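## Task

Get the cardboard box into the bin marked F4 so that no part of it sticks out past the bin's rim. The box must stay there without the robot holding it, and the robot must not tip over or be left leaning.

## Robot and tools

ROBOT. A Hello Robot Stretch 4 with one arm. It has an omni-wheel base, a lift that slides up a mast, an arm that telescopes forward, a three-joint wrist (yaw, pitch, roll) and a two-finger gripper. It stands about 1.6 m tall, and the base rim lies within 0.23 m of the base origin. A loose object may occasionally get a short shove from outside.

FRAMES. Base frame: origin on the floor below the base centre, x forward, y left, z up. hand_pose is reported in this frame. It marks a point between the open fingertips, and its axes line up with the base frame when all wrist joints are 0. The printed value may be slightly wrong. The odometry frame is where the base frame was when the scene began.

execute_actions(actions, cameras). actions is a list holding one action or none. An empty list only reports state and images. An action contains "base", "joints" or both, and may add "pace" and "contact_limits". Alternatively it is just {"end_of_arm": "enable_torque"}, which re-powers any wrist or gripper motor that shut itself off; that motor then holds its current position. The motions in one action start together and may finish at different times.
- base: exactly one key, and each is an offset from where the base last reported itself. translate_m: straight drive in metres, forward positive, -2 to 2. strafe_m: sideways in metres, left positive, -2 to 2. rotate_rad: turn in place in radians, counter-clockwise (left) positive, -3.2 to 3.2.
- joints: absolute targets by name, in the robot's joint space. lift_m 0 to 1.2 m; arm_m 0 to 0.55 m of extension; wrist_yaw_rad -1.134 to 4.276 (0 points forward, positive turns left, 3.14 is folded back, above 3.4 the arm may block it); wrist_pitch_rad -1.117 to 4.259 (0 level, 1.57 pointing down); wrist_roll_rad -1.117 to 4.259 (0 keeps the fingers level, positive turns clockwise seen from behind); gripper_m -0.038 to 0.141 m, the gap between empty fingertips (negative means they press together). A joint counts as done within ±0.004 for lift, arm and gripper, ±0.02 for yaw and roll, and ±0.05 for pitch. Joint targets outside range are clipped and the result says so; any other out-of-range value or an unknown key rejects the whole call and nothing moves. A joint or base left out of an action may still be driving toward its previous target without the status showing it.
- pace: "slow", "default", "fast" or "max". The base moves at up to 0.1/0.3/0.4/0.6 m/s and turns at up to 1/2/3/4 rad/s respectively; with the lift above 0.2 those limits drop, down to 0.3 m/s and 1 rad/s at lift 1.2. Every action ends within 15 s.
- contact_limits: only the key arm_m, from 0 (gentlest) to 0.75 (firmest), default 0.5; sets how hard the arm may push before a contact stop.
- cameras: a list from head_camera, head_left_camera, head_right_camera, wrist_camera or all. Omitted, null or ["all"] gives every camera; [] gives none. The pictures line lists the order of the images.
If a result reports a stop, any further execute_actions, wait or finished_scene calls in the same reply are skipped.

wait(seconds): 0 to 10 s with no new command; returns state and images. zoom_image(camera, region): region [x0, y0, x1, y1] in pixels of that camera's latest full image, top-left origin, no larger than 504 by 504. finished_scene(scene): ends the current scene by its number, once the robot has settled on the last command; it cannot be reversed, and its result tells whether the goal was met and gives the next task. Replying without any tool call ends everything.

CAMERAS. head_camera sits atop the mast facing forward and down (turn the base to aim it). head_left_camera and head_right_camera are fisheyes beside it, looking more steeply down and showing the base and arm. wrist_camera looks along the fingers, with the tips near the bottom of its image. A calibration line per camera gives K, distortion and T_world_to_cam, mapping base-frame points into camera coordinates; expect small per-scene errors, larger for the wrist camera with the arm out.

RESULT LINES. lidar_m: 12 distances in metres from the base origin, 30 degree sectors starting straight ahead and going counter-clockwise (4th left, 7th behind, 10th right); "-" means nothing seen or closer than 0.25 m. It sees from roughly 0.15 m up, so tabletops show; it can miss glass, thin legs and things behind. wrist_depth_mm: a 7 by 7 grid of median depths, 100 to 2000 mm, from the top left; the robot's own parts appear. base_odometry counts wheel rotation, so slips look like travel; heading -3.142 to 3.142, left positive. If turned_by_wheels and turned_by_imu differ by over about 0.1 rad, the base likely hit something or slipped. base_tilt in degrees (forward, right positive) has a fixed offset up to about 1.5. motor_effort is percent of maximum, positive toward higher joint values, with the peak of the last action in brackets; readings are noisy and offset. For wheel_0, wheel_1, wheel_2 positive turns the base right. Statuses: done; off_target (stopped short, may still push); contact_stop_at_<key> (blocked; that part goes slack, so a loaded lift may sag and wheels may roll); limit_stop_at_<name>; limit_stop_at_tilt (leaning over 6 degrees, lift, arm and wheels slack and unresponsive until it straightens); limit_stop_at_own_body (about to hit itself; move away from the body); torque_fault (a wrist motor went limp; send enable_torque). on_its_own lists things not commanded by this call; "held at" there is the target being held.

GRIPPING. Command a gap smaller than the object to squeeze; lower values grip harder and pull the object in slightly. The gripper reading and done do not prove a hold; look for a clear gripper_m effort change. If the tips jam on a surface below, raise the lift.

CAUTIONS. Unfold at the start with lift_m 0.4 and wrist_yaw_rad 0 together. Tilting the gripper up (pitch below -0.2) while rolled (roll below -0.4 or above 4) risks self-collision stops. Over 1 kg held with arm_m above 0.2 can tip the robot while driving or turning, especially at fast paces; steady pushes or pulls with a raised gripper or high contact limit can too. Pressing the gripper into things or holding over about 2 kg level causes torque faults. Avoid drops, slams, hard hits and strong pushes, and leave the box resting on its own inside the bin before ending. Shorter robot motion time is better.

Each tool is called after "Request:" as name(argument=value, ...) on one line, values as JSON.

## Session

Request:
execute_actions(actions=[])

Scene clock: 0.00 s.
base_odometry: x=+0.000 y=+0.000 heading=+0.000 (m, m, rad; odometry frame)
turned_by_wheels: +0.000 (rad since the last result)
turned_by_imu: +0.000 (rad since the last result)
base_tilt: forward=-0.3 right=-0.3 (deg)
lidar_m: 1.01 0.99 1.12 1.34 1.31 0.87 0.69 0.67 0.74 1.64 1.55 1.31
base_status: not commanded
joint_positions: lift_m=+0.172 arm_m=+0.000 wrist_yaw_rad=+3.152 wrist_pitch_rad=-0.002 wrist_roll_rad=-0.006 gripper_m=+0.057
joint_status: not commanded
motor_effort: lift_m=+21 arm_m=-1 wrist_yaw_rad=+0 wrist_pitch_rad=-6 wrist_roll_rad=+0 gripper_m=-2 wheel_0=+0 wheel_1=+0 wheel_2=+0 (%)
hand_pose: x=-0.1183 y=+0.0845 z=+0.3511 quat_wxyz=(-0.005, +0.001, -0.003, +1.000) (m; base frame)
wrist_depth_mm: - 143 263 904 1008 1118 1229 / - 115 142 891 991 1098 1205 / - 112 140 891 976 1078 1205 / - 121 154 878 960 1060 1182 / 140 139 798 866 946 1042 1182 / 224 741 768 866 214 1042 1160 / 225 723 768 842 878 820 946
pictures: head_camera, head_left_camera, head_right_camera, wrist_camera
Images, in order (width x height): head_camera 420x560, head_left_camera 420x672, head_right_camera 420x672, wrist_camera 616x392.

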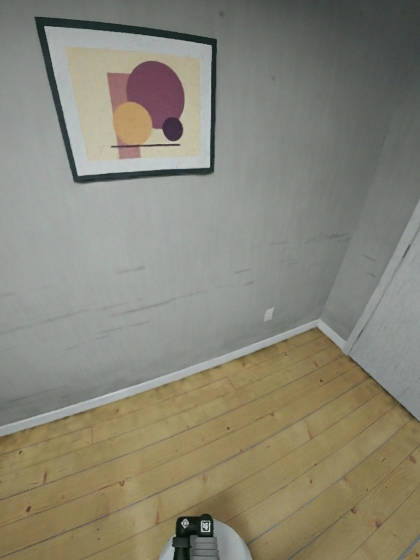

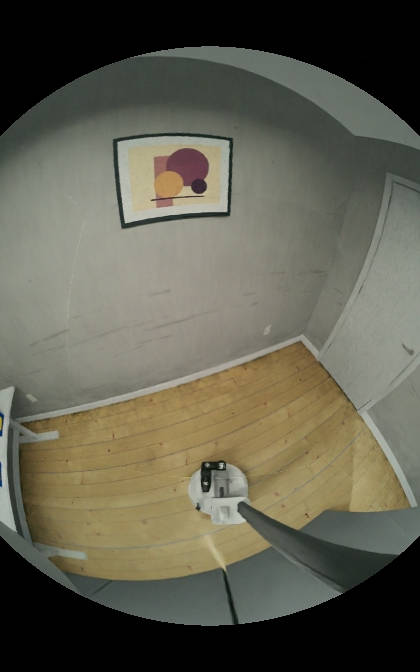

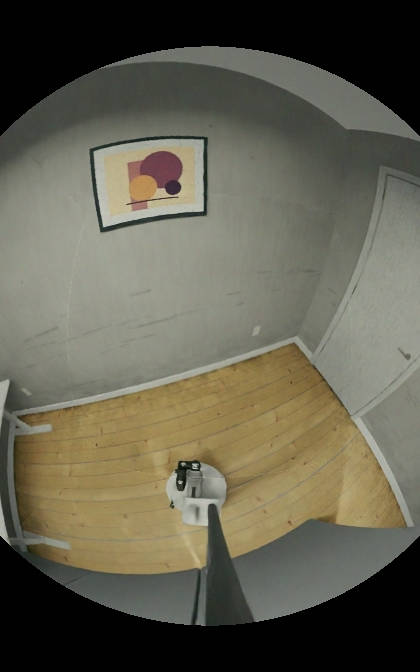

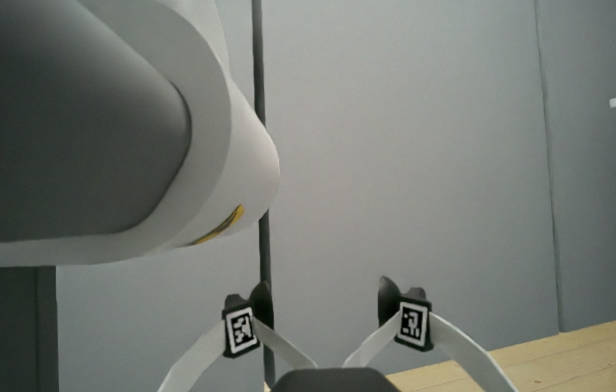

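Request:
execute_actions(actions=[{"base":{"rotate_rad":1.9},"joints":{"lift_m":0.8,"wrist_yaw_rad":0,"gripper_m":0.14}}], cameras=["head_camera","head_left_camera"])

Scene clock: 3.50 s.
base_odometry: x=+0.000 y=+0.000 heading=+1.900 (m, m, rad; odometry frame)
turned_by_wheels: +1.900 (rad since the last result)
turned_by_imu: +1.881 (rad since the last result)
base_tilt: forward=-0.3 right=-0.4 (deg)
lidar_m: 1.30 1.07 0.72 0.68 0.67 0.91 1.60 1.57 1.05 0.97 1.03 1.33
base_status: done
joint_positions: lift_m=+0.800 arm_m=+0.000 wrist_yaw_rad=+0.000 wrist_pitch_rad=-0.002 wrist_roll_rad=-0.006 gripper_m=+0.140
joint_status: all done
motor_effort: lift_m=+23(25) arm_m=-1(0) wrist_yaw_rad=+0(8) wrist_pitch_rad=-7(8) wrist_roll_rad=-1(0) gripper_m=-1(1) wheel_0=-2(7) wheel_1=-1(6) wheel_2=-1(9) (%)
hand_pose: x=+0.4596 y=-0.0873 z=+0.9786 quat_wxyz=(+1.000, -0.003, -0.001, +0.000) (m; base frame)
wrist_depth_mm: 1281 1863 1863 1921 1921 1661 1229 / 1255 1808 1863 1808 1921 1708 1205 / 1281 1863 1863 1863 1863 1756 1229 / 1229 1808 1863 1863 1863 1756 1229 / 1229 1808 1756 1808 1863 1661 1255 / 1205 1182 1160 1118 1160 202 1229 / 1182 1430 1756 165 1808 1499 1308
pictures: head_camera, head_left_camera
Images, in order (width x height): head_camera 420x560, head_left_camera 420x672.

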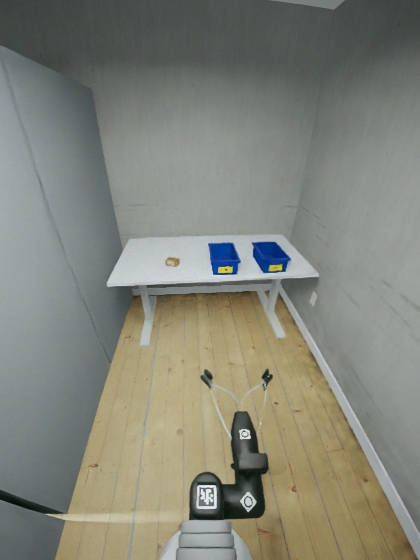

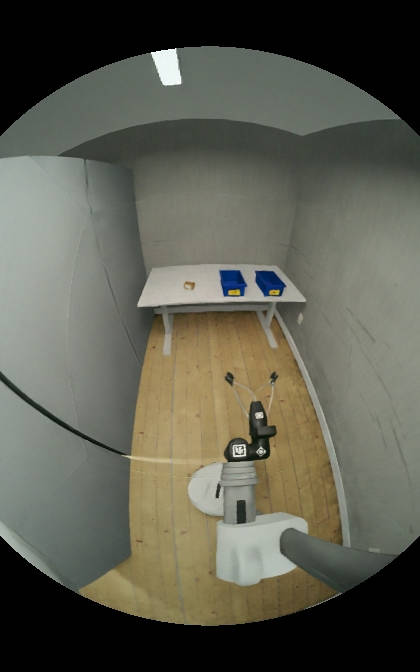

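Request:
execute_actions(actions=[{"base":{"strafe_m":0.37}}], cameras=[])

Request:
execute_actions(actions=[{"base":{"translate_m":0.75},"joints":{"lift_m":0.7}}], cameras=["head_camera","wrist_camera"])

Scene clock: 6.23 s.
base_odometry: x=-0.350 y=-0.120 heading=+1.900 (m, m, rad; odometry frame)
turned_by_wheels: +0.000 (rad since the last result)
turned_by_imu: +0.001 (rad since the last result)
base_tilt: forward=-0.3 right=-0.2 (deg)
lidar_m: 1.27 0.51 0.33 0.31 0.32 0.42 1.62 1.61 1.47 1.35 1.40 1.36
base_status: done
joint_positions: lift_m=+0.800 arm_m=+0.000 wrist_yaw_rad=+0.000 wrist_pitch_rad=-0.002 wrist_roll_rad=-0.006 gripper_m=+0.140
joint_status: not commanded
motor_effort: lift_m=+23(23) arm_m=-1(0) wrist_yaw_rad=+1(1) wrist_pitch_rad=-7(8) wrist_roll_rad=-1(1) gripper_m=-1(2) wheel_0=+1(9) wheel_1=+1(9) wheel_2=+0(0) (%)
hand_pose: x=+0.4596 y=-0.0874 z=+0.9786 quat_wxyz=(+1.000, -0.003, -0.001, +0.000) (m; base frame)
wrist_depth_mm: 707 1078 1808 1921 1921 1863 1661 / 691 1078 1863 1863 1863 1808 1661 / 691 1060 1863 1863 1808 1863 1708 / 683 1042 1808 1863 1863 1921 1708 / 676 1025 1808 1808 1863 1863 1537 / 661 866 1138 1205 1182 202 1182 / 668 866 1661 165 1863 1756 1618
pictures: none
No camera images: the call's "cameras" was empty. Leave "cameras" out to get every camera's image.

Scene clock: 10.20 s.
base_odometry: x=-0.592 y=+0.590 heading=+1.900 (m, m, rad; odometry frame)
turned_by_wheels: +0.000 (rad since the last result)
turned_by_imu: -0.004 (rad since the last result)
base_tilt: forward=-0.2 right=-0.3 (deg)
lidar_m: 0.53 0.55 0.39 0.36 0.38 0.49 1.17 2.07 1.41 1.29 0.89 0.59
base_status: done
joint_positions: lift_m=+0.700 arm_m=+0.000 wrist_yaw_rad=+0.000 wrist_pitch_rad=-0.002 wrist_roll_rad=-0.006 gripper_m=+0.140
joint_status: all done
motor_effort: lift_m=+18(21) arm_m=-1(0) wrist_yaw_rad=+0(0) wrist_pitch_rad=-7(8) wrist_roll_rad=-2(1) gripper_m=+1(1) wheel_0=-1(5) wheel_1=+0(5) wheel_2=+1(9) (%)
hand_pose: x=+0.4596 y=-0.0874 z=+0.8791 quat_wxyz=(+1.000, -0.003, -0.001, +0.000) (m; base frame)
wrist_depth_mm: 820 1118 1118 1138 1160 1160 1182 / 788 1098 1098 1138 1138 1160 1138 / 778 1098 1098 1118 1138 1138 1160 / 778 1078 1098 1118 1118 1138 1138 / 768 1098 1098 1098 1118 1138 1138 / 768 931 778 842 809 202 484 / 609 517 504 165 477 466 462
pictures: head_camera, wrist_camera
camera_calibration (this result's frames):
wrist_camera: T_world_to_cam=[[0.0209631, -0.998661, -0.0473011, -0.0428239], [0.042117, 0.0481516, -0.997952, 0.925687], [0.998893, 0.018928, 0.04307, -0.267125], [0, 0, 0, 1]] pos_world=[0.22874, -0.0822838, 0.93327]
Images, in order (width x height): head_camera 420x560, wrist_camera 616x392.

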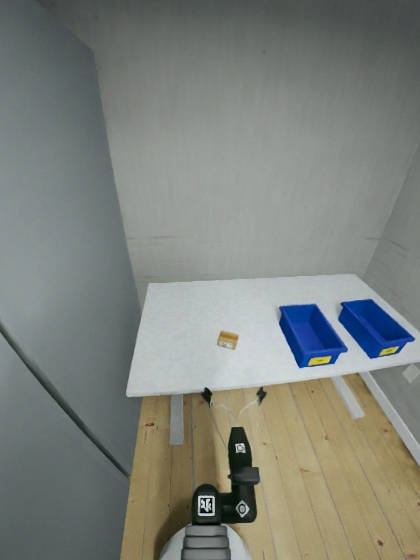

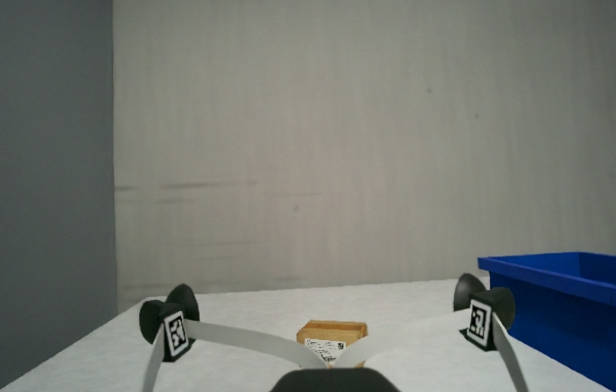

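Request:
zoom_image(camera="head_camera", region=[260,290,420,380])

Request:
execute_actions(actions=[{"joints":{"lift_m":0.6,"arm_m":0.15}}], cameras=["wrist_camera"])

Region (260, 290, 420, 380) of head_camera's 420x560 image, scaled by 3.150, with more detail than that image has; it fills the top 284 rows of this view, and the rest is white.

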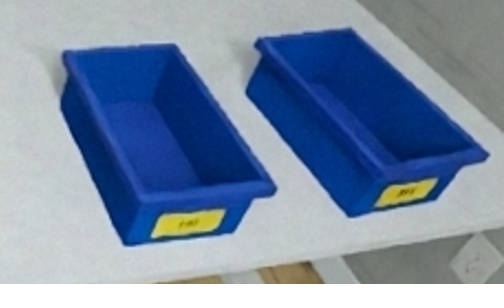

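Scene clock: 11.83 s.
base_odometry: x=-0.592 y=+0.590 heading=+1.900 (m, m, rad; odometry frame)
turned_by_wheels: +0.000 (rad since the last result)
turned_by_imu: +0.000 (rad since the last result)
base_tilt: forward=-0.3 right=-0.4 (deg)
lidar_m: 0.53 0.54 0.40 0.37 0.38 0.52 1.16 2.07 1.42 1.31 0.87 0.62
base_status: not commanded
joint_positions: lift_m=+0.600 arm_m=+0.149 wrist_yaw_rad=+0.000 wrist_pitch_rad=-0.002 wrist_roll_rad=-0.006 gripper_m=+0.140
joint_status: all done
motor_effort: lift_m=+18(18) arm_m=+7(8) wrist_yaw_rad=-1(1) wrist_pitch_rad=-7(8) wrist_roll_rad=-2(3) gripper_m=+0(1) wheel_0=-1(1) wheel_1=+0(0) wheel_2=+1(1) (%)
hand_pose: x=+0.6083 y=-0.0874 z=+0.7791 quat_wxyz=(+1.000, -0.003, -0.001, +0.000) (m; base frame)
wrist_depth_mm: 831 960 960 976 991 1008 1025 / 809 960 960 976 991 1008 1008 / 798 946 960 976 991 1008 1008 / 798 931 960 976 976 991 512 / 788 931 946 960 960 891 466 / 492 427 413 368 379 202 389 / 297 272 266 165 251 246 256
pictures: wrist_camera
camera_calibration (this result's frames):
wrist_camera: T_world_to_cam=[[0.0210298, -0.998659, -0.0473001, -0.0506918], [0.0421591, 0.0481543, -0.99795, 0.819632], [0.99889, 0.0189925, 0.0431153, -0.411352], [0, 0, 0, 1]] pos_world=[0.377406, -0.08228, 0.83329]
Images, in order (width x height): wrist_camera 616x392.

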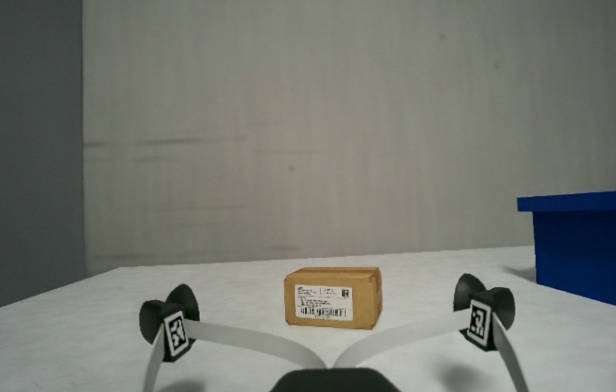

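Request:
execute_actions(actions=[{"joints":{"lift_m":0.578,"arm_m":0.315}}], cameras=[])

Request:
execute_actions(actions=[{"joints":{"gripper_m":0.04}}], cameras=[])

Request:
execute_actions(actions=[{"joints":{"lift_m":0.8,"arm_m":0.1}}], cameras=[])

Request:
execute_actions(actions=[{"base":{"strafe_m":-0.5}}], cameras=["head_camera","wrist_camera"])

Request:
zoom_image(camera="head_camera", region=[120,280,360,400])

Scene clock: 13.80 s.
base_odometry: x=-0.592 y=+0.590 heading=+1.899 (m, m, rad; odometry frame)
turned_by_wheels: +0.000 (rad since the last result)
turned_by_imu: +0.022 (rad since the last result)
base_tilt: forward=-0.3 right=-0.4 (deg)
lidar_m: 0.54 0.56 0.39 0.36 0.38 0.51 1.22 2.01 1.41 1.32 0.85 0.59
base_status: not commanded
joint_positions: lift_m=+0.578 arm_m=+0.264 wrist_yaw_rad=-0.005 wrist_pitch_rad=+0.000 wrist_roll_rad=-0.006 gripper_m=+0.140
joint_status: arm_m contact_stop (moved +0.115 of +0.166); the others done
on_its_own: arm_m is slack since a contact_stop (your +0.315 is given up); wrist_yaw_rad is at rest, and its effort (+14) is outside its rest range (-13 to +13)
motor_effort: lift_m=+20(20) arm_m=+0(29) wrist_yaw_rad=+14(61) wrist_pitch_rad=-13(36) wrist_roll_rad=-1(7) gripper_m=+0(0) wheel_0=-1(5) wheel_1=+1(8) wheel_2=-6(15) (%)
hand_pose: x=+0.7229 y=-0.0889 z=+0.7566 quat_wxyz=(+1.000, -0.003, +0.000, -0.002) (m; base frame)
wrist_depth_mm: 798 854 866 878 878 878 891 / 778 854 866 866 878 878 891 / 768 842 854 866 866 878 891 / 768 842 854 854 866 878 878 / 732 831 842 842 759 691 647 / 389 338 325 267 249 202 310 / 234 215 211 165 199 195 205
pictures: none
No camera images: the call's "cameras" was empty. Leave "cameras" out to get every camera's image.

not run: a stop came earlier in this reply.

not run: a stop came earlier in this reply.

not run: a stop came earlier in this reply.

This scene's latest camera images include none from head_camera. They are from: wrist_camera. Call execute_actions without "cameras", or with head_camera in "cameras", to get its image.

Wrist body hit the table edge; pitch down instead.

Request:
execute_actions(actions=[{"joints":{"lift_m":0.68,"arm_m":0.2,"wrist_pitch_rad":0.5}}], cameras=["wrist_camera"])

Scene clock: 15.30 s.
base_odometry: x=-0.593 y=+0.590 heading=+1.900 (m, m, rad; odometry frame)
turned_by_wheels: +0.001 (rad since the last result)
turned_by_imu: +0.001 (rad since the last result)
base_tilt: forward=-0.3 right=-0.3 (deg)
lidar_m: 0.54 0.56 0.38 0.34 0.37 0.51 1.22 2.02 1.41 1.33 0.84 0.60
base_status: not commanded
joint_positions: lift_m=+0.680 arm_m=+0.202 wrist_yaw_rad=+0.004 wrist_pitch_rad=+0.472 wrist_roll_rad=-0.006 gripper_m=+0.140
joint_status: all done
on_its_own: wrist_pitch_rad is at rest, and its effort (+80) is outside its rest range (-23 to +23)
motor_effort: lift_m=+15(22) arm_m=-9(10) wrist_yaw_rad=-12(12) wrist_pitch_rad=+80(93) wrist_roll_rad=-1(1) gripper_m=+0(2) wheel_0=-1(1) wheel_1=+0(1) wheel_2=+4(6) (%)
hand_pose: x=+0.6298 y=-0.0864 z=+0.7275 quat_wxyz=(+0.972, -0.004, +0.234, +0.003) (m; base frame)
wrist_depth_mm: 788 798 798 820 831 831 854 / 768 854 854 866 866 878 866 / 723 668 640 609 591 569 554 / 445 433 421 343 327 387 379 / 325 320 314 307 301 296 291 / 256 253 239 246 242 209 234 / 211 203 201 160 195 192 196
pictures: wrist_camera
camera_calibration (this result's frames):
wrist_camera: T_world_to_cam=[[0.000962983, -0.998671, -0.0515242, -0.0369038], [-0.418611, 0.04639, -0.90698, 0.991018], [0.908165, 0.022442, -0.41801, -0.037771], [0, 0, 0, 1]] pos_world=[0.449189, -0.0819804, 0.881143]
Images, in order (width x height): wrist_camera 616x392.

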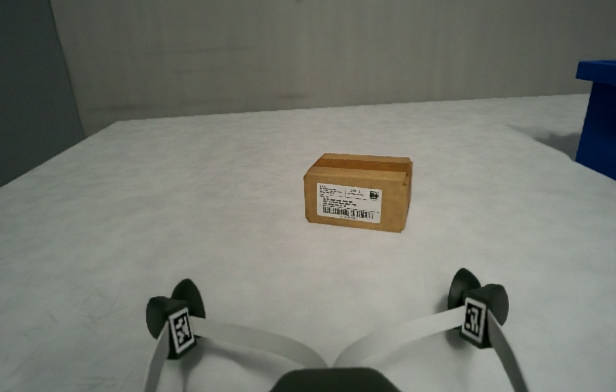

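Pressing the table; raise, shift right slightly.

Request:
execute_actions(actions=[{"base":{"strafe_m":-0.02},"joints":{"lift_m":0.715}}], cameras=[])

Request:
execute_actions(actions=[{"joints":{"arm_m":0.35}}], cameras=["wrist_camera"])

Request:
execute_actions(actions=[{"joints":{"gripper_m":0.04}}], cameras=[])

Request:
execute_actions(actions=[{"joints":{"lift_m":0.93,"arm_m":0.1}}], cameras=[])

Request:
execute_actions(actions=[{"base":{"strafe_m":-0.5}}], cameras=["head_camera","wrist_camera"])

Request:
zoom_image(camera="head_camera", region=[120,280,360,400])

Scene clock: 16.53 s.
base_odometry: x=-0.574 y=+0.597 heading=+1.900 (m, m, rad; odometry frame)
turned_by_wheels: +0.000 (rad since the last result)
turned_by_imu: +0.000 (rad since the last result)
base_tilt: forward=-0.4 right=-0.3 (deg)
lidar_m: 0.54 0.55 0.42 0.37 0.39 0.55 1.31 2.00 1.39 1.31 0.85 0.63
base_status: done
joint_positions: lift_m=+0.715 arm_m=+0.201 wrist_yaw_rad=+0.000 wrist_pitch_rad=+0.502 wrist_roll_rad=-0.007 gripper_m=+0.140
joint_status: all done
motor_effort: lift_m=+23(22) arm_m=-6(9) wrist_yaw_rad=+0(15) wrist_pitch_rad=-4(79) wrist_roll_rad=+1(2) gripper_m=+1(1) wheel_0=+1(7) wheel_1=+0(7) wheel_2=+0(3) (%)
hand_pose: x=+0.6250 y=-0.0873 z=+0.7542 quat_wxyz=(+0.969, -0.003, +0.248, +0.001) (m; base frame)
wrist_depth_mm: 788 809 820 820 831 842 854 / 788 854 854 854 854 866 723 / 707 647 627 597 580 564 466 / 455 445 436 349 373 402 394 / 347 340 334 327 322 314 307 / 278 266 262 266 263 202 254 / 233 224 220 165 213 211 215
pictures: none
No camera images: the call's "cameras" was empty. Leave "cameras" out to get every camera's image.

Scene clock: 18.03 s.
base_odometry: x=-0.574 y=+0.597 heading=+1.900 (m, m, rad; odometry frame)
turned_by_wheels: +0.000 (rad since the last result)
turned_by_imu: +0.000 (rad since the last result)
base_tilt: forward=-0.4 right=-0.4 (deg)
lidar_m: 0.54 0.56 0.40 0.38 0.39 0.53 1.34 2.00 1.40 1.30 0.84 0.58
base_status: not commanded
joint_positions: lift_m=+0.715 arm_m=+0.349 wrist_yaw_rad=+0.000 wrist_pitch_rad=+0.502 wrist_roll_rad=-0.007 gripper_m=+0.140
joint_status: all done
motor_effort: lift_m=+23(23) arm_m=+7(8) wrist_yaw_rad=-1(0) wrist_pitch_rad=-6(6) wrist_roll_rad=-2(0) gripper_m=+3(1) wheel_0=+0(0) wheel_1=+0(0) wheel_2=+0(1) (%)
hand_pose: x=+0.7727 y=-0.0874 z=+0.7542 quat_wxyz=(+0.969, -0.003, +0.248, +0.001) (m; base frame)
wrist_depth_mm: 668 676 691 699 707 707 715 / 707 723 723 732 750 750 750 / 707 647 627 597 574 559 544 / 459 445 433 424 410 402 392 / 345 340 332 250 238 314 309 / 278 265 260 211 199 203 253 / 232 223 220 165 203 211 214
pictures: wrist_camera
camera_calibration (this result's frames):
wrist_camera: T_world_to_cam=[[-0.00417195, -0.998687, -0.0510586, -0.0330276], [-0.445245, 0.0475737, -0.894144, 1.08609], [0.895399, 0.0190033, -0.444859, -0.126523], [0, 0, 0, 1]] pos_world=[0.596726, -0.082249, 0.913146]
Images, in order (width x height): wrist_camera 616x392.

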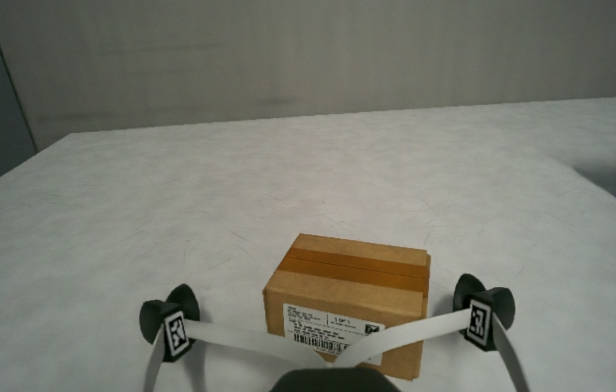

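Scene clock: 20.03 s.
base_odometry: x=-0.574 y=+0.597 heading=+1.900 (m, m, rad; odometry frame)
turned_by_wheels: +0.000 (rad since the last result)
turned_by_imu: +0.000 (rad since the last result)
base_tilt: forward=-0.4 right=-0.3 (deg)
lidar_m: 0.54 0.56 0.40 0.37 0.39 0.53 1.29 1.99 1.39 1.30 0.82 0.57
base_status: not commanded
joint_positions: lift_m=+0.715 arm_m=+0.349 wrist_yaw_rad=+0.000 wrist_pitch_rad=+0.502 wrist_roll_rad=-0.007 gripper_m=+0.040
joint_status: all done
motor_effort: lift_m=+23(23) arm_m=+7(6) wrist_yaw_rad=-1(2) wrist_pitch_rad=-8(6) wrist_roll_rad=+0(1) gripper_m=-5(8) wheel_0=+0(0) wheel_1=+0(1) wheel_2=+0(0) (%)
hand_pose: x=+0.7726 y=-0.0874 z=+0.7541 quat_wxyz=(+0.969, -0.003, +0.249, +0.001) (m; base frame)
wrist_depth_mm: 668 676 683 691 699 707 707 / 715 723 723 732 741 732 750 / 699 647 621 597 574 559 544 / 459 442 433 421 413 402 392 / 345 338 317 241 306 314 307 / 278 273 262 218 210 257 253 / 232 229 187 219 209 206 214
pictures: none
No camera images: the call's "cameras" was empty. Leave "cameras" out to get every camera's image.

Scene clock: 22.00 s.
base_odometry: x=-0.574 y=+0.597 heading=+1.900 (m, m, rad; odometry frame)
turned_by_wheels: +0.000 (rad since the last result)
turned_by_imu: +0.000 (rad since the last result)
base_tilt: forward=-0.3 right=-0.3 (deg)
lidar_m: 0.53 0.57 0.41 0.38 0.40 0.54 1.33 2.00 1.37 1.30 0.86 0.57
base_status: not commanded
joint_positions: lift_m=+0.930 arm_m=+0.101 wrist_yaw_rad=+0.000 wrist_pitch_rad=+0.502 wrist_roll_rad=-0.007 gripper_m=+0.040
joint_status: all done
motor_effort: lift_m=+23(24) arm_m=-7(5) wrist_yaw_rad=-1(2) wrist_pitch_rad=-5(8) wrist_roll_rad=+1(0) gripper_m=-6(4) wheel_0=+0(0) wheel_1=+0(0) wheel_2=+0(0) (%)
hand_pose: x=+0.5249 y=-0.0874 z=+0.9691 quat_wxyz=(+0.969, -0.003, +0.248, +0.001) (m; base frame)
wrist_depth_mm: 820 891 904 904 917 931 946 / 778 946 960 976 976 991 1008 / 768 1008 1025 1042 1025 1042 1078 / 759 991 931 891 878 854 627 / 741 732 699 691 676 647 512 / 654 585 574 535 209 549 488 / 492 488 182 473 449 439 455
pictures: none
No camera images: the call's "cameras" was empty. Leave "cameras" out to get every camera's image.

Scene clock: 25.00 s.
base_odometry: x=-0.100 y=+0.758 heading=+1.900 (m, m, rad; odometry frame)
turned_by_wheels: +0.000 (rad since the last result)
turned_by_imu: -0.001 (rad since the last result)
base_tilt: forward=-0.3 right=-0.4 (deg)
lidar_m: 0.58 0.60 0.77 0.88 0.90 1.21 2.33 1.22 0.86 0.79 0.84 0.64
base_status: done
joint_positions: lift_m=+0.930 arm_m=+0.101 wrist_yaw_rad=+0.000 wrist_pitch_rad=+0.502 wrist_roll_rad=-0.007 gripper_m=+0.040
joint_status: not commanded
motor_effort: lift_m=+23(23) arm_m=-6(6) wrist_yaw_rad=+1(0) wrist_pitch_rad=-7(6) wrist_roll_rad=-1(1) gripper_m=-4(5) wheel_0=+0(6) wheel_1=+1(9) wheel_2=+1(0) (%)
hand_pose: x=+0.5249 y=-0.0874 z=+0.9691 quat_wxyz=(+0.969, -0.003, +0.248, +0.001) (m; base frame)
wrist_depth_mm: 891 917 931 931 946 960 946 / 960 976 976 991 1008 1025 976 / 1008 1025 1060 1060 1078 1078 991 / 960 946 917 891 866 647 866 / 741 723 640 661 654 634 530 / 580 559 554 430 210 430 397 / 496 459 182 387 449 427 442
pictures: head_camera, wrist_camera
camera_calibration (this result's frames):
wrist_camera: T_world_to_cam=[[-0.00439288, -0.998683, -0.0511195, -0.022954], [-0.445427, 0.0477227, -0.894046, 1.16801], [0.895308, 0.0188426, -0.44505, 0.191174], [0, 0, 0, 1]] pos_world=[0.349001, -0.0822664, 1.12816]
Images, in order (width x height): head_camera 420x560, wrist_camera 616x392.

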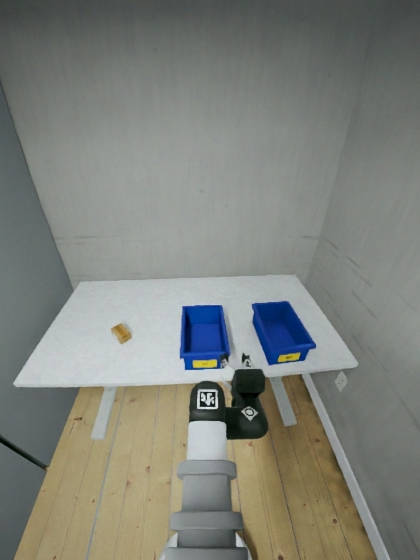

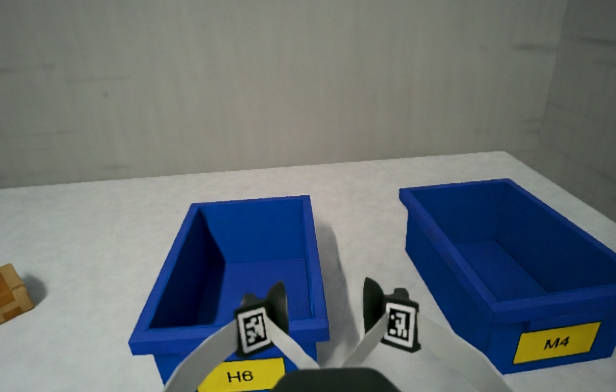

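Region (120, 280, 360, 400) of head_camera's 420x560 image, scaled by 2.100, with more detail than that image has.

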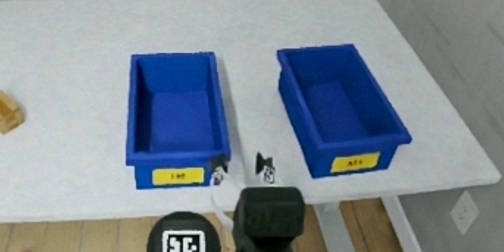

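Request:
execute_actions(actions=[{"base":{"strafe_m":0.53},"joints":{"lift_m":0.8,"arm_m":0.15,"gripper_m":0.14}}], cameras=["head_camera","wrist_camera"])

Scene clock: 28.23 s.
base_odometry: x=-0.602 y=+0.587 heading=+1.900 (m, m, rad; odometry frame)
turned_by_wheels: +0.000 (rad since the last result)
turned_by_imu: +0.001 (rad since the last result)
base_tilt: forward=-0.3 right=-0.3 (deg)
lidar_m: 0.54 0.55 0.38 0.34 0.36 0.49 1.21 2.04 1.43 1.33 0.83 0.58
base_status: done
joint_positions: lift_m=+0.800 arm_m=+0.149 wrist_yaw_rad=+0.000 wrist_pitch_rad=+0.502 wrist_roll_rad=-0.007 gripper_m=+0.140
joint_status: all done
motor_effort: lift_m=+18(22) arm_m=+6(5) wrist_yaw_rad=+1(0) wrist_pitch_rad=-5(7) wrist_roll_rad=+1(0) gripper_m=+1(4) wheel_0=+1(8) wheel_1=-2(8) wheel_2=+0(1) (%)
hand_pose: x=+0.5726 y=-0.0874 z=+0.8396 quat_wxyz=(+0.969, -0.003, +0.248, +0.001) (m; base frame)
wrist_depth_mm: 768 842 854 866 891 878 904 / 741 904 917 917 931 946 960 / 732 931 891 854 831 798 512 / 707 647 627 615 597 580 512 / 504 488 484 452 452 455 445 / 404 384 377 387 379 202 366 / 336 324 319 165 309 307 312
pictures: head_camera, wrist_camera
camera_calibration (this result's frames):
wrist_camera: T_world_to_cam=[[-0.00435965, -0.998683, -0.0511197, -0.0293782], [-0.445393, 0.0477089, -0.894063, 1.07342], [0.895325, 0.0188706, -0.445014, 0.0907586], [0, 0, 0, 1]] pos_world=[0.396709, -0.082264, 0.998596]
Images, in order (width x height): head_camera 420x560, wrist_camera 616x392.

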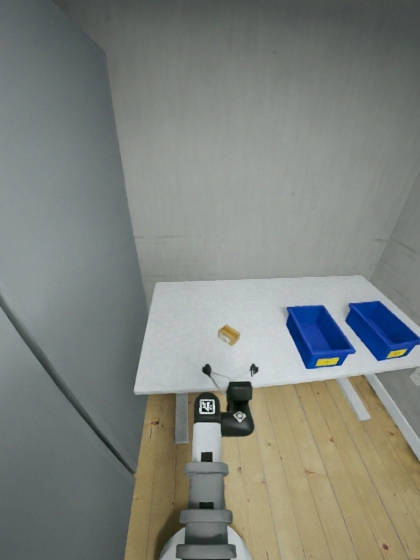

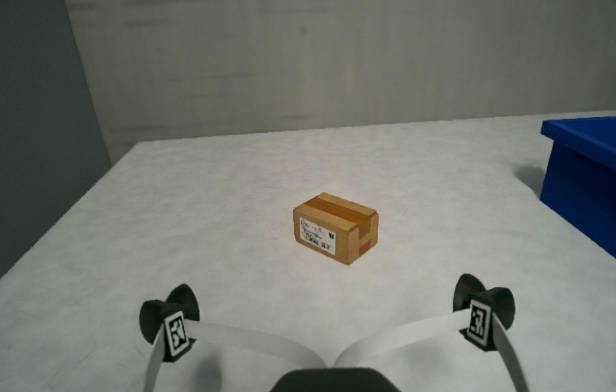

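Request:
execute_actions(actions=[{"base":{"strafe_m":-0.015},"joints":{"lift_m":0.715,"arm_m":0.25}}], cameras=[])

Request:
execute_actions(actions=[{"joints":{"arm_m":0.415}}], cameras=["wrist_camera"])

Request:
execute_actions(actions=[{"joints":{"gripper_m":0.02}}], cameras=[])

Request:
execute_actions(actions=[{"joints":{"lift_m":0.9,"arm_m":0.05}}], cameras=["wrist_camera"])

Scene clock: 29.83 s.
base_odometry: x=-0.588 y=+0.592 heading=+1.900 (m, m, rad; odometry frame)
turned_by_wheels: +0.000 (rad since the last result)
turned_by_imu: +0.000 (rad since the last result)
base_tilt: forward=-0.2 right=-0.2 (deg)
lidar_m: 0.54 0.55 0.39 0.37 0.38 0.52 1.26 2.00 1.40 1.32 0.85 0.59
base_status: done
joint_positions: lift_m=+0.715 arm_m=+0.249 wrist_yaw_rad=+0.000 wrist_pitch_rad=+0.502 wrist_roll_rad=-0.007 gripper_m=+0.140
joint_status: all done
motor_effort: lift_m=+18(18) arm_m=+7(7) wrist_yaw_rad=+0(0) wrist_pitch_rad=-6(7) wrist_roll_rad=+1(0) gripper_m=+1(0) wheel_0=+0(7) wheel_1=+0(6) wheel_2=+0(0) (%)
hand_pose: x=+0.6727 y=-0.0874 z=+0.7546 quat_wxyz=(+0.969, -0.003, +0.248, +0.001) (m; base frame)
wrist_depth_mm: 750 759 768 778 788 798 809 / 778 809 831 820 831 831 831 / 707 647 621 597 580 559 549 / 462 445 433 332 392 404 394 / 347 340 334 315 322 314 309 / 278 266 262 267 262 202 253 / 233 224 221 166 213 212 215
pictures: none
No camera images: the call's "cameras" was empty. Leave "cameras" out to get every camera's image.

Scene clock: 31.40 s.
base_odometry: x=-0.588 y=+0.592 heading=+1.900 (m, m, rad; odometry frame)
turned_by_wheels: +0.000 (rad since the last result)
turned_by_imu: +0.000 (rad since the last result)
base_tilt: forward=-0.3 right=-0.4 (deg)
lidar_m: 0.52 0.57 0.39 0.37 0.38 0.52 1.27 2.01 1.40 1.31 0.81 0.57
base_status: not commanded
joint_positions: lift_m=+0.715 arm_m=+0.414 wrist_yaw_rad=+0.000 wrist_pitch_rad=+0.502 wrist_roll_rad=-0.007 gripper_m=+0.140
joint_status: all done
motor_effort: lift_m=+17(18) arm_m=+6(4) wrist_yaw_rad=-1(0) wrist_pitch_rad=-8(8) wrist_roll_rad=+1(0) gripper_m=-1(1) wheel_0=+0(0) wheel_1=+0(0) wheel_2=+0(0) (%)
hand_pose: x=+0.8376 y=-0.0874 z=+0.7546 quat_wxyz=(+0.969, -0.003, +0.248, +0.001) (m; base frame)
wrist_depth_mm: 609 621 627 627 640 647 654 / 647 661 661 676 683 691 699 / 676 647 621 597 574 554 544 / 455 442 433 421 413 402 394 / 347 342 332 327 320 315 310 / 278 267 215 197 195 201 253 / 233 223 216 165 167 211 215
pictures: wrist_camera
camera_calibration (this result's frames):
wrist_camera: T_world_to_cam=[[-0.004202, -0.998684, -0.0511204, -0.0326599], [-0.445303, 0.0476412, -0.894112, 1.11544], [0.89537, 0.019007, -0.444917, -0.184442], [0, 0, 0, 1]] pos_world=[0.661716, -0.0822523, 0.913601]
Images, in order (width x height): wrist_camera 616x392.

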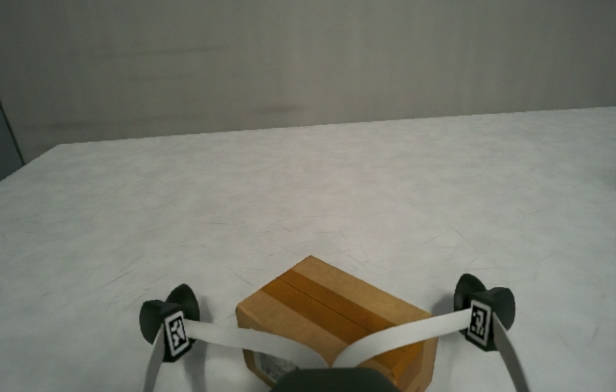

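Scene clock: 33.57 s.
base_odometry: x=-0.588 y=+0.592 heading=+1.900 (m, m, rad; odometry frame)
turned_by_wheels: +0.000 (rad since the last result)
turned_by_imu: +0.000 (rad since the last result)
base_tilt: forward=-0.2 right=-0.4 (deg)
lidar_m: 0.54 0.56 0.39 0.36 0.38 0.53 1.25 2.02 1.42 1.32 0.84 0.58
base_status: not commanded
joint_positions: lift_m=+0.715 arm_m=+0.414 wrist_yaw_rad=+0.000 wrist_pitch_rad=+0.503 wrist_roll_rad=-0.007 gripper_m=+0.021
joint_status: all done
motor_effort: lift_m=+18(18) arm_m=+7(6) wrist_yaw_rad=+0(2) wrist_pitch_rad=-9(8) wrist_roll_rad=+0(1) gripper_m=-30(33) wheel_0=+0(0) wheel_1=-1(0) wheel_2=+0(0) (%)
hand_pose: x=+0.8376 y=-0.0875 z=+0.7545 quat_wxyz=(+0.969, -0.003, +0.249, +0.001) (m; base frame)
wrist_depth_mm: 609 615 621 627 640 647 647 / 647 654 661 676 683 691 707 / 683 640 615 591 574 554 544 / 455 445 433 421 410 402 392 / 345 340 332 327 320 312 307 / 277 273 200 185 183 245 253 / 232 215 173 159 153 206 143
pictures: none
No camera images: the call's "cameras" was empty. Leave "cameras" out to get every camera's image.

Scene clock: 35.77 s.
base_odometry: x=-0.588 y=+0.592 heading=+1.900 (m, m, rad; odometry frame)
turned_by_wheels: +0.000 (rad since the last result)
turned_by_imu: +0.000 (rad since the last result)
base_tilt: forward=-0.3 right=-0.3 (deg)
lidar_m: 0.53 0.55 0.39 0.37 0.37 0.52 1.23 2.02 1.40 1.32 0.83 0.59
base_status: not commanded
joint_positions: lift_m=+0.900 arm_m=+0.051 wrist_yaw_rad=+0.000 wrist_pitch_rad=+0.503 wrist_roll_rad=-0.007 gripper_m=+0.021
joint_status: all done
motor_effort: lift_m=+24(25) arm_m=-6(7) wrist_yaw_rad=-1(0) wrist_pitch_rad=-9(8) wrist_roll_rad=+1(0) gripper_m=-28(30) wheel_0=+0(0) wheel_1=+0(0) wheel_2=+0(0) (%)
hand_pose: x=+0.4748 y=-0.0874 z=+0.9389 quat_wxyz=(+0.969, -0.003, +0.249, +0.001) (m; base frame)
wrist_depth_mm: 788 931 931 960 960 976 991 / 759 976 1008 1008 1025 1042 1042 / 759 1042 1060 1060 1060 1098 1060 / 741 931 854 820 809 750 654 / 715 661 654 640 634 615 512 / 580 544 200 185 182 484 484 / 459 424 174 159 153 410 413
pictures: wrist_camera
camera_calibration (this result's frames):
wrist_camera: T_world_to_cam=[[-0.00447415, -0.99868, -0.0511699, -0.024638], [-0.446127, 0.0477893, -0.893693, 1.11864], [0.894959, 0.0188297, -0.445752, 0.223384], [0, 0, 0, 1]] pos_world=[0.299025, -0.0822707, 1.09803]
Images, in order (width x height): wrist_camera 616x392.

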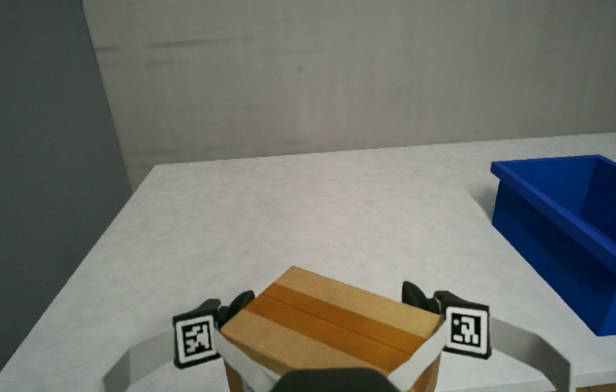

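Held. Go search behind.

Request:
execute_actions(actions=[{"base":{"strafe_m":-0.4}}], cameras=[])

Request:
execute_actions(actions=[{"base":{"translate_m":-1.5}}], cameras=[])

Request:
execute_actions(actions=[{"base":{"rotate_rad":1.9}}], cameras=["head_camera","head_left_camera"])

Scene clock: 38.57 s.
base_odometry: x=-0.209 y=+0.721 heading=+1.900 (m, m, rad; odometry frame)
turned_by_wheels: +0.000 (rad since the last result)
turned_by_imu: -0.001 (rad since the last result)
base_tilt: forward=-0.3 right=-0.4 (deg)
lidar_m: 0.57 0.59 0.76 0.76 0.79 1.04 2.35 1.37 0.99 0.91 0.91 0.63
base_status: done
joint_positions: lift_m=+0.900 arm_m=+0.051 wrist_yaw_rad=+0.000 wrist_pitch_rad=+0.503 wrist_roll_rad=-0.007 gripper_m=+0.021
joint_status: not commanded
motor_effort: lift_m=+23(24) arm_m=-6(6) wrist_yaw_rad=+1(1) wrist_pitch_rad=-7(10) wrist_roll_rad=-1(1) gripper_m=-29(30) wheel_0=-2(9) wheel_1=+1(7) wheel_2=+0(1) (%)
hand_pose: x=+0.4748 y=-0.0874 z=+0.9389 quat_wxyz=(+0.969, -0.003, +0.249, +0.001) (m; base frame)
wrist_depth_mm: 946 946 960 976 991 991 1008 / 1008 1025 1025 1025 1060 1060 1060 / 1060 1078 1078 1078 1098 1098 1078 / 904 866 854 661 732 668 647 / 683 676 647 640 496 597 462 / 549 539 200 185 183 480 469 / 459 424 174 159 153 436 445
pictures: none
No camera images: the call's "cameras" was empty. Leave "cameras" out to get every camera's image.

Scene clock: 45.03 s.
base_odometry: x=+0.275 y=-0.698 heading=+1.900 (m, m, rad; odometry frame)
turned_by_wheels: +0.000 (rad since the last result)
turned_by_imu: +0.008 (rad since the last result)
base_tilt: forward=-0.2 right=-0.4 (deg)
lidar_m: 2.05 1.04 0.73 0.69 1.33 0.93 0.82 0.87 1.07 0.99 1.03 1.36
base_status: done
joint_positions: lift_m=+0.900 arm_m=+0.051 wrist_yaw_rad=+0.000 wrist_pitch_rad=+0.503 wrist_roll_rad=-0.007 gripper_m=+0.021
joint_status: not commanded
motor_effort: lift_m=+22(23) arm_m=-6(6) wrist_yaw_rad=+0(0) wrist_pitch_rad=-9(8) wrist_roll_rad=-1(0) gripper_m=-31(30) wheel_0=+1(6) wheel_1=+1(8) wheel_2=+0(9) (%)
hand_pose: x=+0.4748 y=-0.0874 z=+0.9390 quat_wxyz=(+0.969, -0.003, +0.249, +0.001) (m; base frame)
wrist_depth_mm: 1255 1863 - - - 1756 1255 / 1229 1863 - - 1921 1808 1255 / 1229 1808 - - - 1808 1281 / 1182 1756 - - - 1863 1281 / 1182 1756 1863 1808 1808 1708 1308 / 1138 1464 200 185 183 1397 1308 / 1160 1205 174 159 153 1160 1182
pictures: none
No camera images: the call's "cameras" was empty. Leave "cameras" out to get every camera's image.

Scene clock: 47.33 s.
base_odometry: x=+0.275 y=-0.698 heading=-2.483 (m, m, rad; odometry frame)
turned_by_wheels: +1.900 (rad since the last result)
turned_by_imu: +1.881 (rad since the last result)
base_tilt: forward=-0.3 right=-0.4 (deg)
lidar_m: 1.74 1.00 0.80 0.81 1.02 1.02 1.01 1.19 2.05 1.37 0.80 0.69
base_status: done
joint_positions: lift_m=+0.900 arm_m=+0.051 wrist_yaw_rad=+0.000 wrist_pitch_rad=+0.503 wrist_roll_rad=-0.007 gripper_m=+0.021
joint_status: not commanded
motor_effort: lift_m=+22(22) arm_m=-6(6) wrist_yaw_rad=+0(1) wrist_pitch_rad=-10(10) wrist_roll_rad=+0(1) gripper_m=-30(29) wheel_0=-1(6) wheel_1=+1(6) wheel_2=-1(7) (%)
hand_pose: x=+0.4748 y=-0.0873 z=+0.9390 quat_wxyz=(+0.969, -0.003, +0.249, +0.001) (m; base frame)
wrist_depth_mm: 917 1160 1661 - - 459 319 / 946 1182 1661 - - 433 332 / 931 1205 1756 - - 404 353 / 946 1229 1808 - - 402 375 / 960 1255 1708 1863 1808 427 402 / 960 1255 201 185 183 430 433 / 1008 1138 174 159 153 492 445
pictures: head_camera, head_left_camera
Images, in order (width x height): head_camera 420x560, head_left_camera 420x672.

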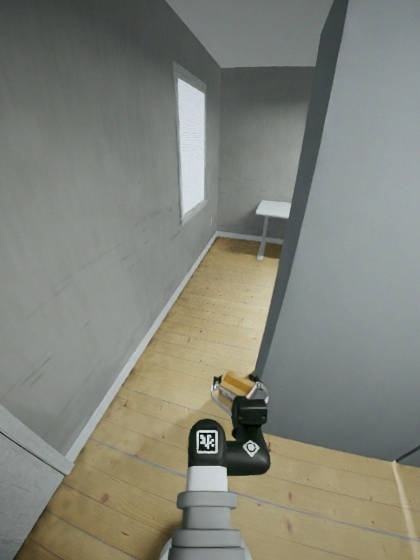

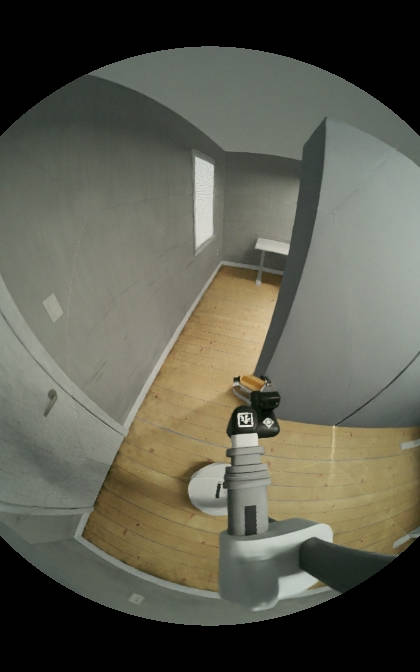

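Request:
execute_actions(actions=[{"base":{"rotate_rad":-0.28}}], cameras=[])

Request:
execute_actions(actions=[{"base":{"strafe_m":0.4}}], cameras=["head_camera"])

Request:
execute_actions(actions=[{"base":{"translate_m":1.6}}], cameras=["head_camera","head_right_camera"])

Scene clock: 48.60 s.
base_odometry: x=+0.275 y=-0.698 heading=-2.763 (m, m, rad; odometry frame)
turned_by_wheels: -0.280 (rad since the last result)
turned_by_imu: -0.277 (rad since the last result)
base_tilt: forward=-0.3 right=-0.3 (deg)
lidar_m: 0.69 1.28 0.90 0.81 0.88 1.05 1.00 1.04 1.43 2.06 0.98 0.72
base_status: done
joint_positions: lift_m=+0.900 arm_m=+0.051 wrist_yaw_rad=+0.000 wrist_pitch_rad=+0.503 wrist_roll_rad=-0.007 gripper_m=+0.021
joint_status: not commanded
motor_effort: lift_m=+22(22) arm_m=-6(6) wrist_yaw_rad=-2(2) wrist_pitch_rad=-7(10) wrist_roll_rad=+0(0) gripper_m=-31(31) wheel_0=+1(3) wheel_1=-1(8) wheel_2=+0(6) (%)
hand_pose: x=+0.4748 y=-0.0874 z=+0.9390 quat_wxyz=(+0.969, -0.003, +0.249, +0.001) (m; base frame)
wrist_depth_mm: 1430 - - 375 368 368 366 / 1397 - - 397 392 392 394 / 1366 - - 433 418 418 415 / 1366 - - 462 449 449 449 / 1366 1808 1863 492 484 488 488 / 1336 1499 200 185 183 508 530 / 1281 1229 174 159 153 580 559
pictures: none
No camera images: the call's "cameras" was empty. Leave "cameras" out to get every camera's image.

Scene clock: 51.27 s.
base_odometry: x=+0.423 y=-1.070 heading=-2.763 (m, m, rad; odometry frame)
turned_by_wheels: +0.000 (rad since the last result)
turned_by_imu: +0.001 (rad since the last result)
base_tilt: forward=-0.3 right=-0.4 (deg)
lidar_m: 1.93 0.69 0.46 0.41 0.46 0.67 1.01 1.04 1.41 2.45 0.98 0.82
base_status: done
joint_positions: lift_m=+0.900 arm_m=+0.051 wrist_yaw_rad=+0.000 wrist_pitch_rad=+0.503 wrist_roll_rad=-0.007 gripper_m=+0.021
joint_status: not commanded
motor_effort: lift_m=+22(22) arm_m=-6(7) wrist_yaw_rad=+0(0) wrist_pitch_rad=-7(9) wrist_roll_rad=+0(0) gripper_m=-31(29) wheel_0=+0(6) wheel_1=+0(9) wheel_2=+0(1) (%)
hand_pose: x=+0.4748 y=-0.0874 z=+0.9390 quat_wxyz=(+0.969, -0.003, +0.249, +0.001) (m; base frame)
wrist_depth_mm: 854 1205 - - - - 564 / 820 1205 - - - 831 569 / 809 1182 - - - 842 574 / 809 1160 - - - 854 585 / 809 1160 1756 1863 1808 854 591 / 798 1160 200 185 183 699 591 / 788 931 174 159 153 759 569
pictures: head_camera
Images, in order (width x height): head_camera 420x560.

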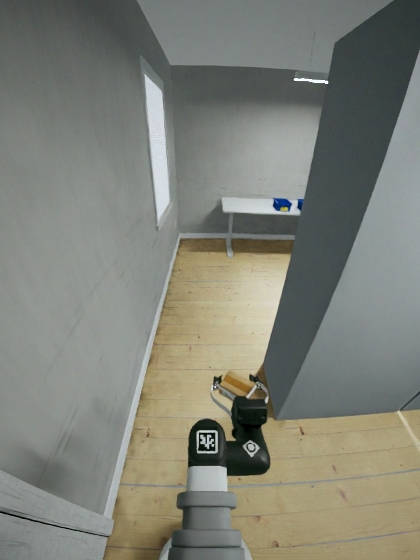

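Scene clock: 58.07 s.
base_odometry: x=-1.064 y=-1.661 heading=-2.763 (m, m, rad; odometry frame)
turned_by_wheels: +0.000 (rad since the last result)
turned_by_imu: -0.008 (rad since the last result)
base_tilt: forward=-0.4 right=-0.4 (deg)
lidar_m: 1.37 0.68 0.51 0.48 0.52 0.71 1.81 0.63 0.60 1.59 1.91 1.40
base_status: done
joint_positions: lift_m=+0.900 arm_m=+0.051 wrist_yaw_rad=+0.000 wrist_pitch_rad=+0.503 wrist_roll_rad=-0.007 gripper_m=+0.021
joint_status: not commanded
motor_effort: lift_m=+22(22) arm_m=-6(6) wrist_yaw_rad=+0(1) wrist_pitch_rad=-9(9) wrist_roll_rad=-1(0) gripper_m=-30(30) wheel_0=+1(6) wheel_1=-1(2) wheel_2=+0(9) (%)
hand_pose: x=+0.4748 y=-0.0874 z=+0.9390 quat_wxyz=(+0.969, -0.003, +0.249, +0.001) (m; base frame)
wrist_depth_mm: 866 1281 1661 1618 1661 1618 1618 / 854 1281 1756 1708 1708 1661 1366 / 831 1255 1863 1863 1229 1308 1229 / 842 1229 - - - - - / 831 1205 1756 1863 1808 1808 1708 / 820 1182 200 185 183 1397 1430 / 831 960 174 159 153 1160 1160
pictures: head_camera, head_right_camera
Images, in order (width x height): head_camera 420x560, head_right_camera 420x672.

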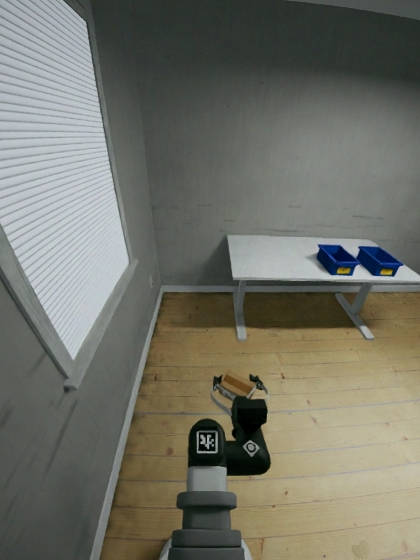

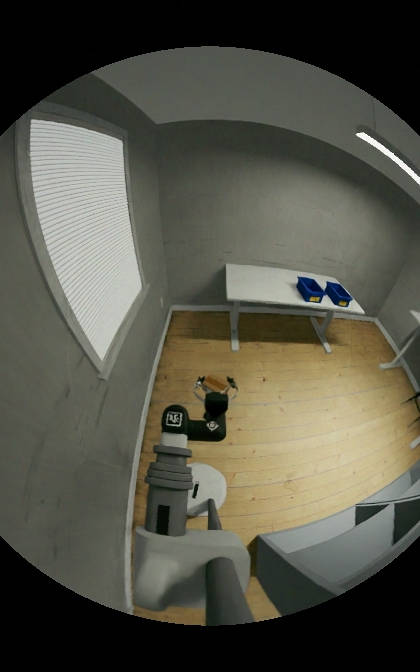

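Request:
execute_actions(actions=[{"base":{"translate_m":0.55}}], cameras=[])

Request:
execute_actions(actions=[{"base":{"strafe_m":-1.0}}], cameras=["head_camera","wrist_camera"])

Scene clock: 61.47 s.
base_odometry: x=-1.575 y=-1.865 heading=-2.763 (m, m, rad; odometry frame)
turned_by_wheels: +0.000 (rad since the last result)
turned_by_imu: -0.003 (rad since the last result)
base_tilt: forward=-0.4 right=-0.4 (deg)
lidar_m: 0.82 0.70 0.49 0.44 0.51 0.71 1.91 1.07 1.37 2.44 1.14 0.84
base_status: done
joint_positions: lift_m=+0.900 arm_m=+0.051 wrist_yaw_rad=+0.000 wrist_pitch_rad=+0.503 wrist_roll_rad=-0.007 gripper_m=+0.021
joint_status: not commanded
motor_effort: lift_m=+22(22) arm_m=-6(6) wrist_yaw_rad=+0(1) wrist_pitch_rad=-9(10) wrist_roll_rad=+0(0) gripper_m=-32(32) wheel_0=+1(4) wheel_1=+0(8) wheel_2=+1(8) (%)
hand_pose: x=+0.4748 y=-0.0874 z=+0.9390 quat_wxyz=(+0.969, -0.003, +0.249, +0.001) (m; base frame)
wrist_depth_mm: 904 1138 1160 1160 1160 1160 1160 / 866 1205 1229 1229 1255 1229 1229 / 866 1255 1308 1308 1118 1098 1060 / 854 1255 1397 1430 820 788 768 / 854 1205 1537 1499 683 654 668 / 842 1205 200 186 182 1397 1430 / 854 991 174 159 153 1160 1160
pictures: none
No camera images: the call's "cameras" was empty. Leave "cameras" out to get every camera's image.

Scene clock: 66.13 s.
base_odometry: x=-1.944 y=-0.935 heading=-2.763 (m, m, rad; odometry frame)
turned_by_wheels: +0.000 (rad since the last result)
turned_by_imu: -0.001 (rad since the last result)
base_tilt: forward=-0.3 right=-0.5 (deg)
lidar_m: 0.79 0.83 1.54 1.45 1.52 1.01 0.95 0.98 1.35 1.44 1.48 0.83
base_status: done
joint_positions: lift_m=+0.900 arm_m=+0.051 wrist_yaw_rad=+0.000 wrist_pitch_rad=+0.503 wrist_roll_rad=-0.007 gripper_m=+0.021
joint_status: not commanded
motor_effort: lift_m=+22(22) arm_m=-6(6) wrist_yaw_rad=-1(1) wrist_pitch_rad=-7(9) wrist_roll_rad=+0(1) gripper_m=-30(30) wheel_0=+0(7) wheel_1=+1(10) wheel_2=+0(1) (%)
hand_pose: x=+0.4748 y=-0.0874 z=+0.9390 quat_wxyz=(+0.969, -0.003, +0.249, +0.001) (m; base frame)
wrist_depth_mm: 1182 1182 1182 1160 1160 1182 1182 / 1229 1229 1229 1255 1255 1255 1229 / 1281 1255 1205 1060 976 854 1308 / 891 878 768 741 768 615 732 / 683 668 640 640 654 634 634 / 1464 1537 201 185 183 1060 1430 / 1308 1205 174 159 153 1160 1160
pictures: head_camera, wrist_camera
camera_calibration (this result's frames):
wrist_camera: T_world_to_cam=[[-0.00437151, -0.99868, -0.0511741, -0.0246492], [-0.446084, 0.0477482, -0.893716, 1.11876], [0.89498, 0.0189211, -0.445704, 0.223431], [0, 0, 0, 1]] pos_world=[0.298987, -0.0822631, 1.09818]
Images, in order (width x height): head_camera 420x560, wrist_camera 616x392.

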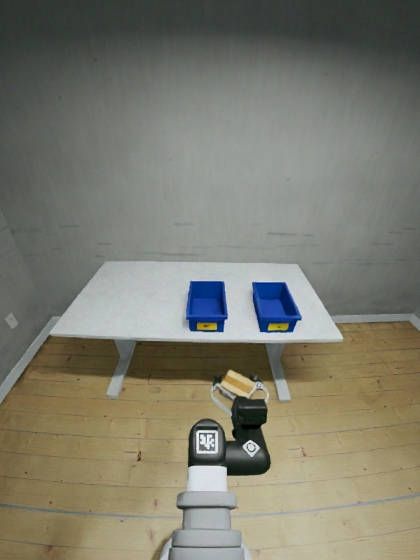

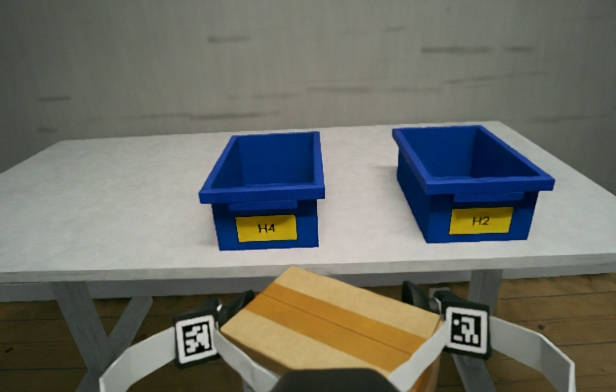

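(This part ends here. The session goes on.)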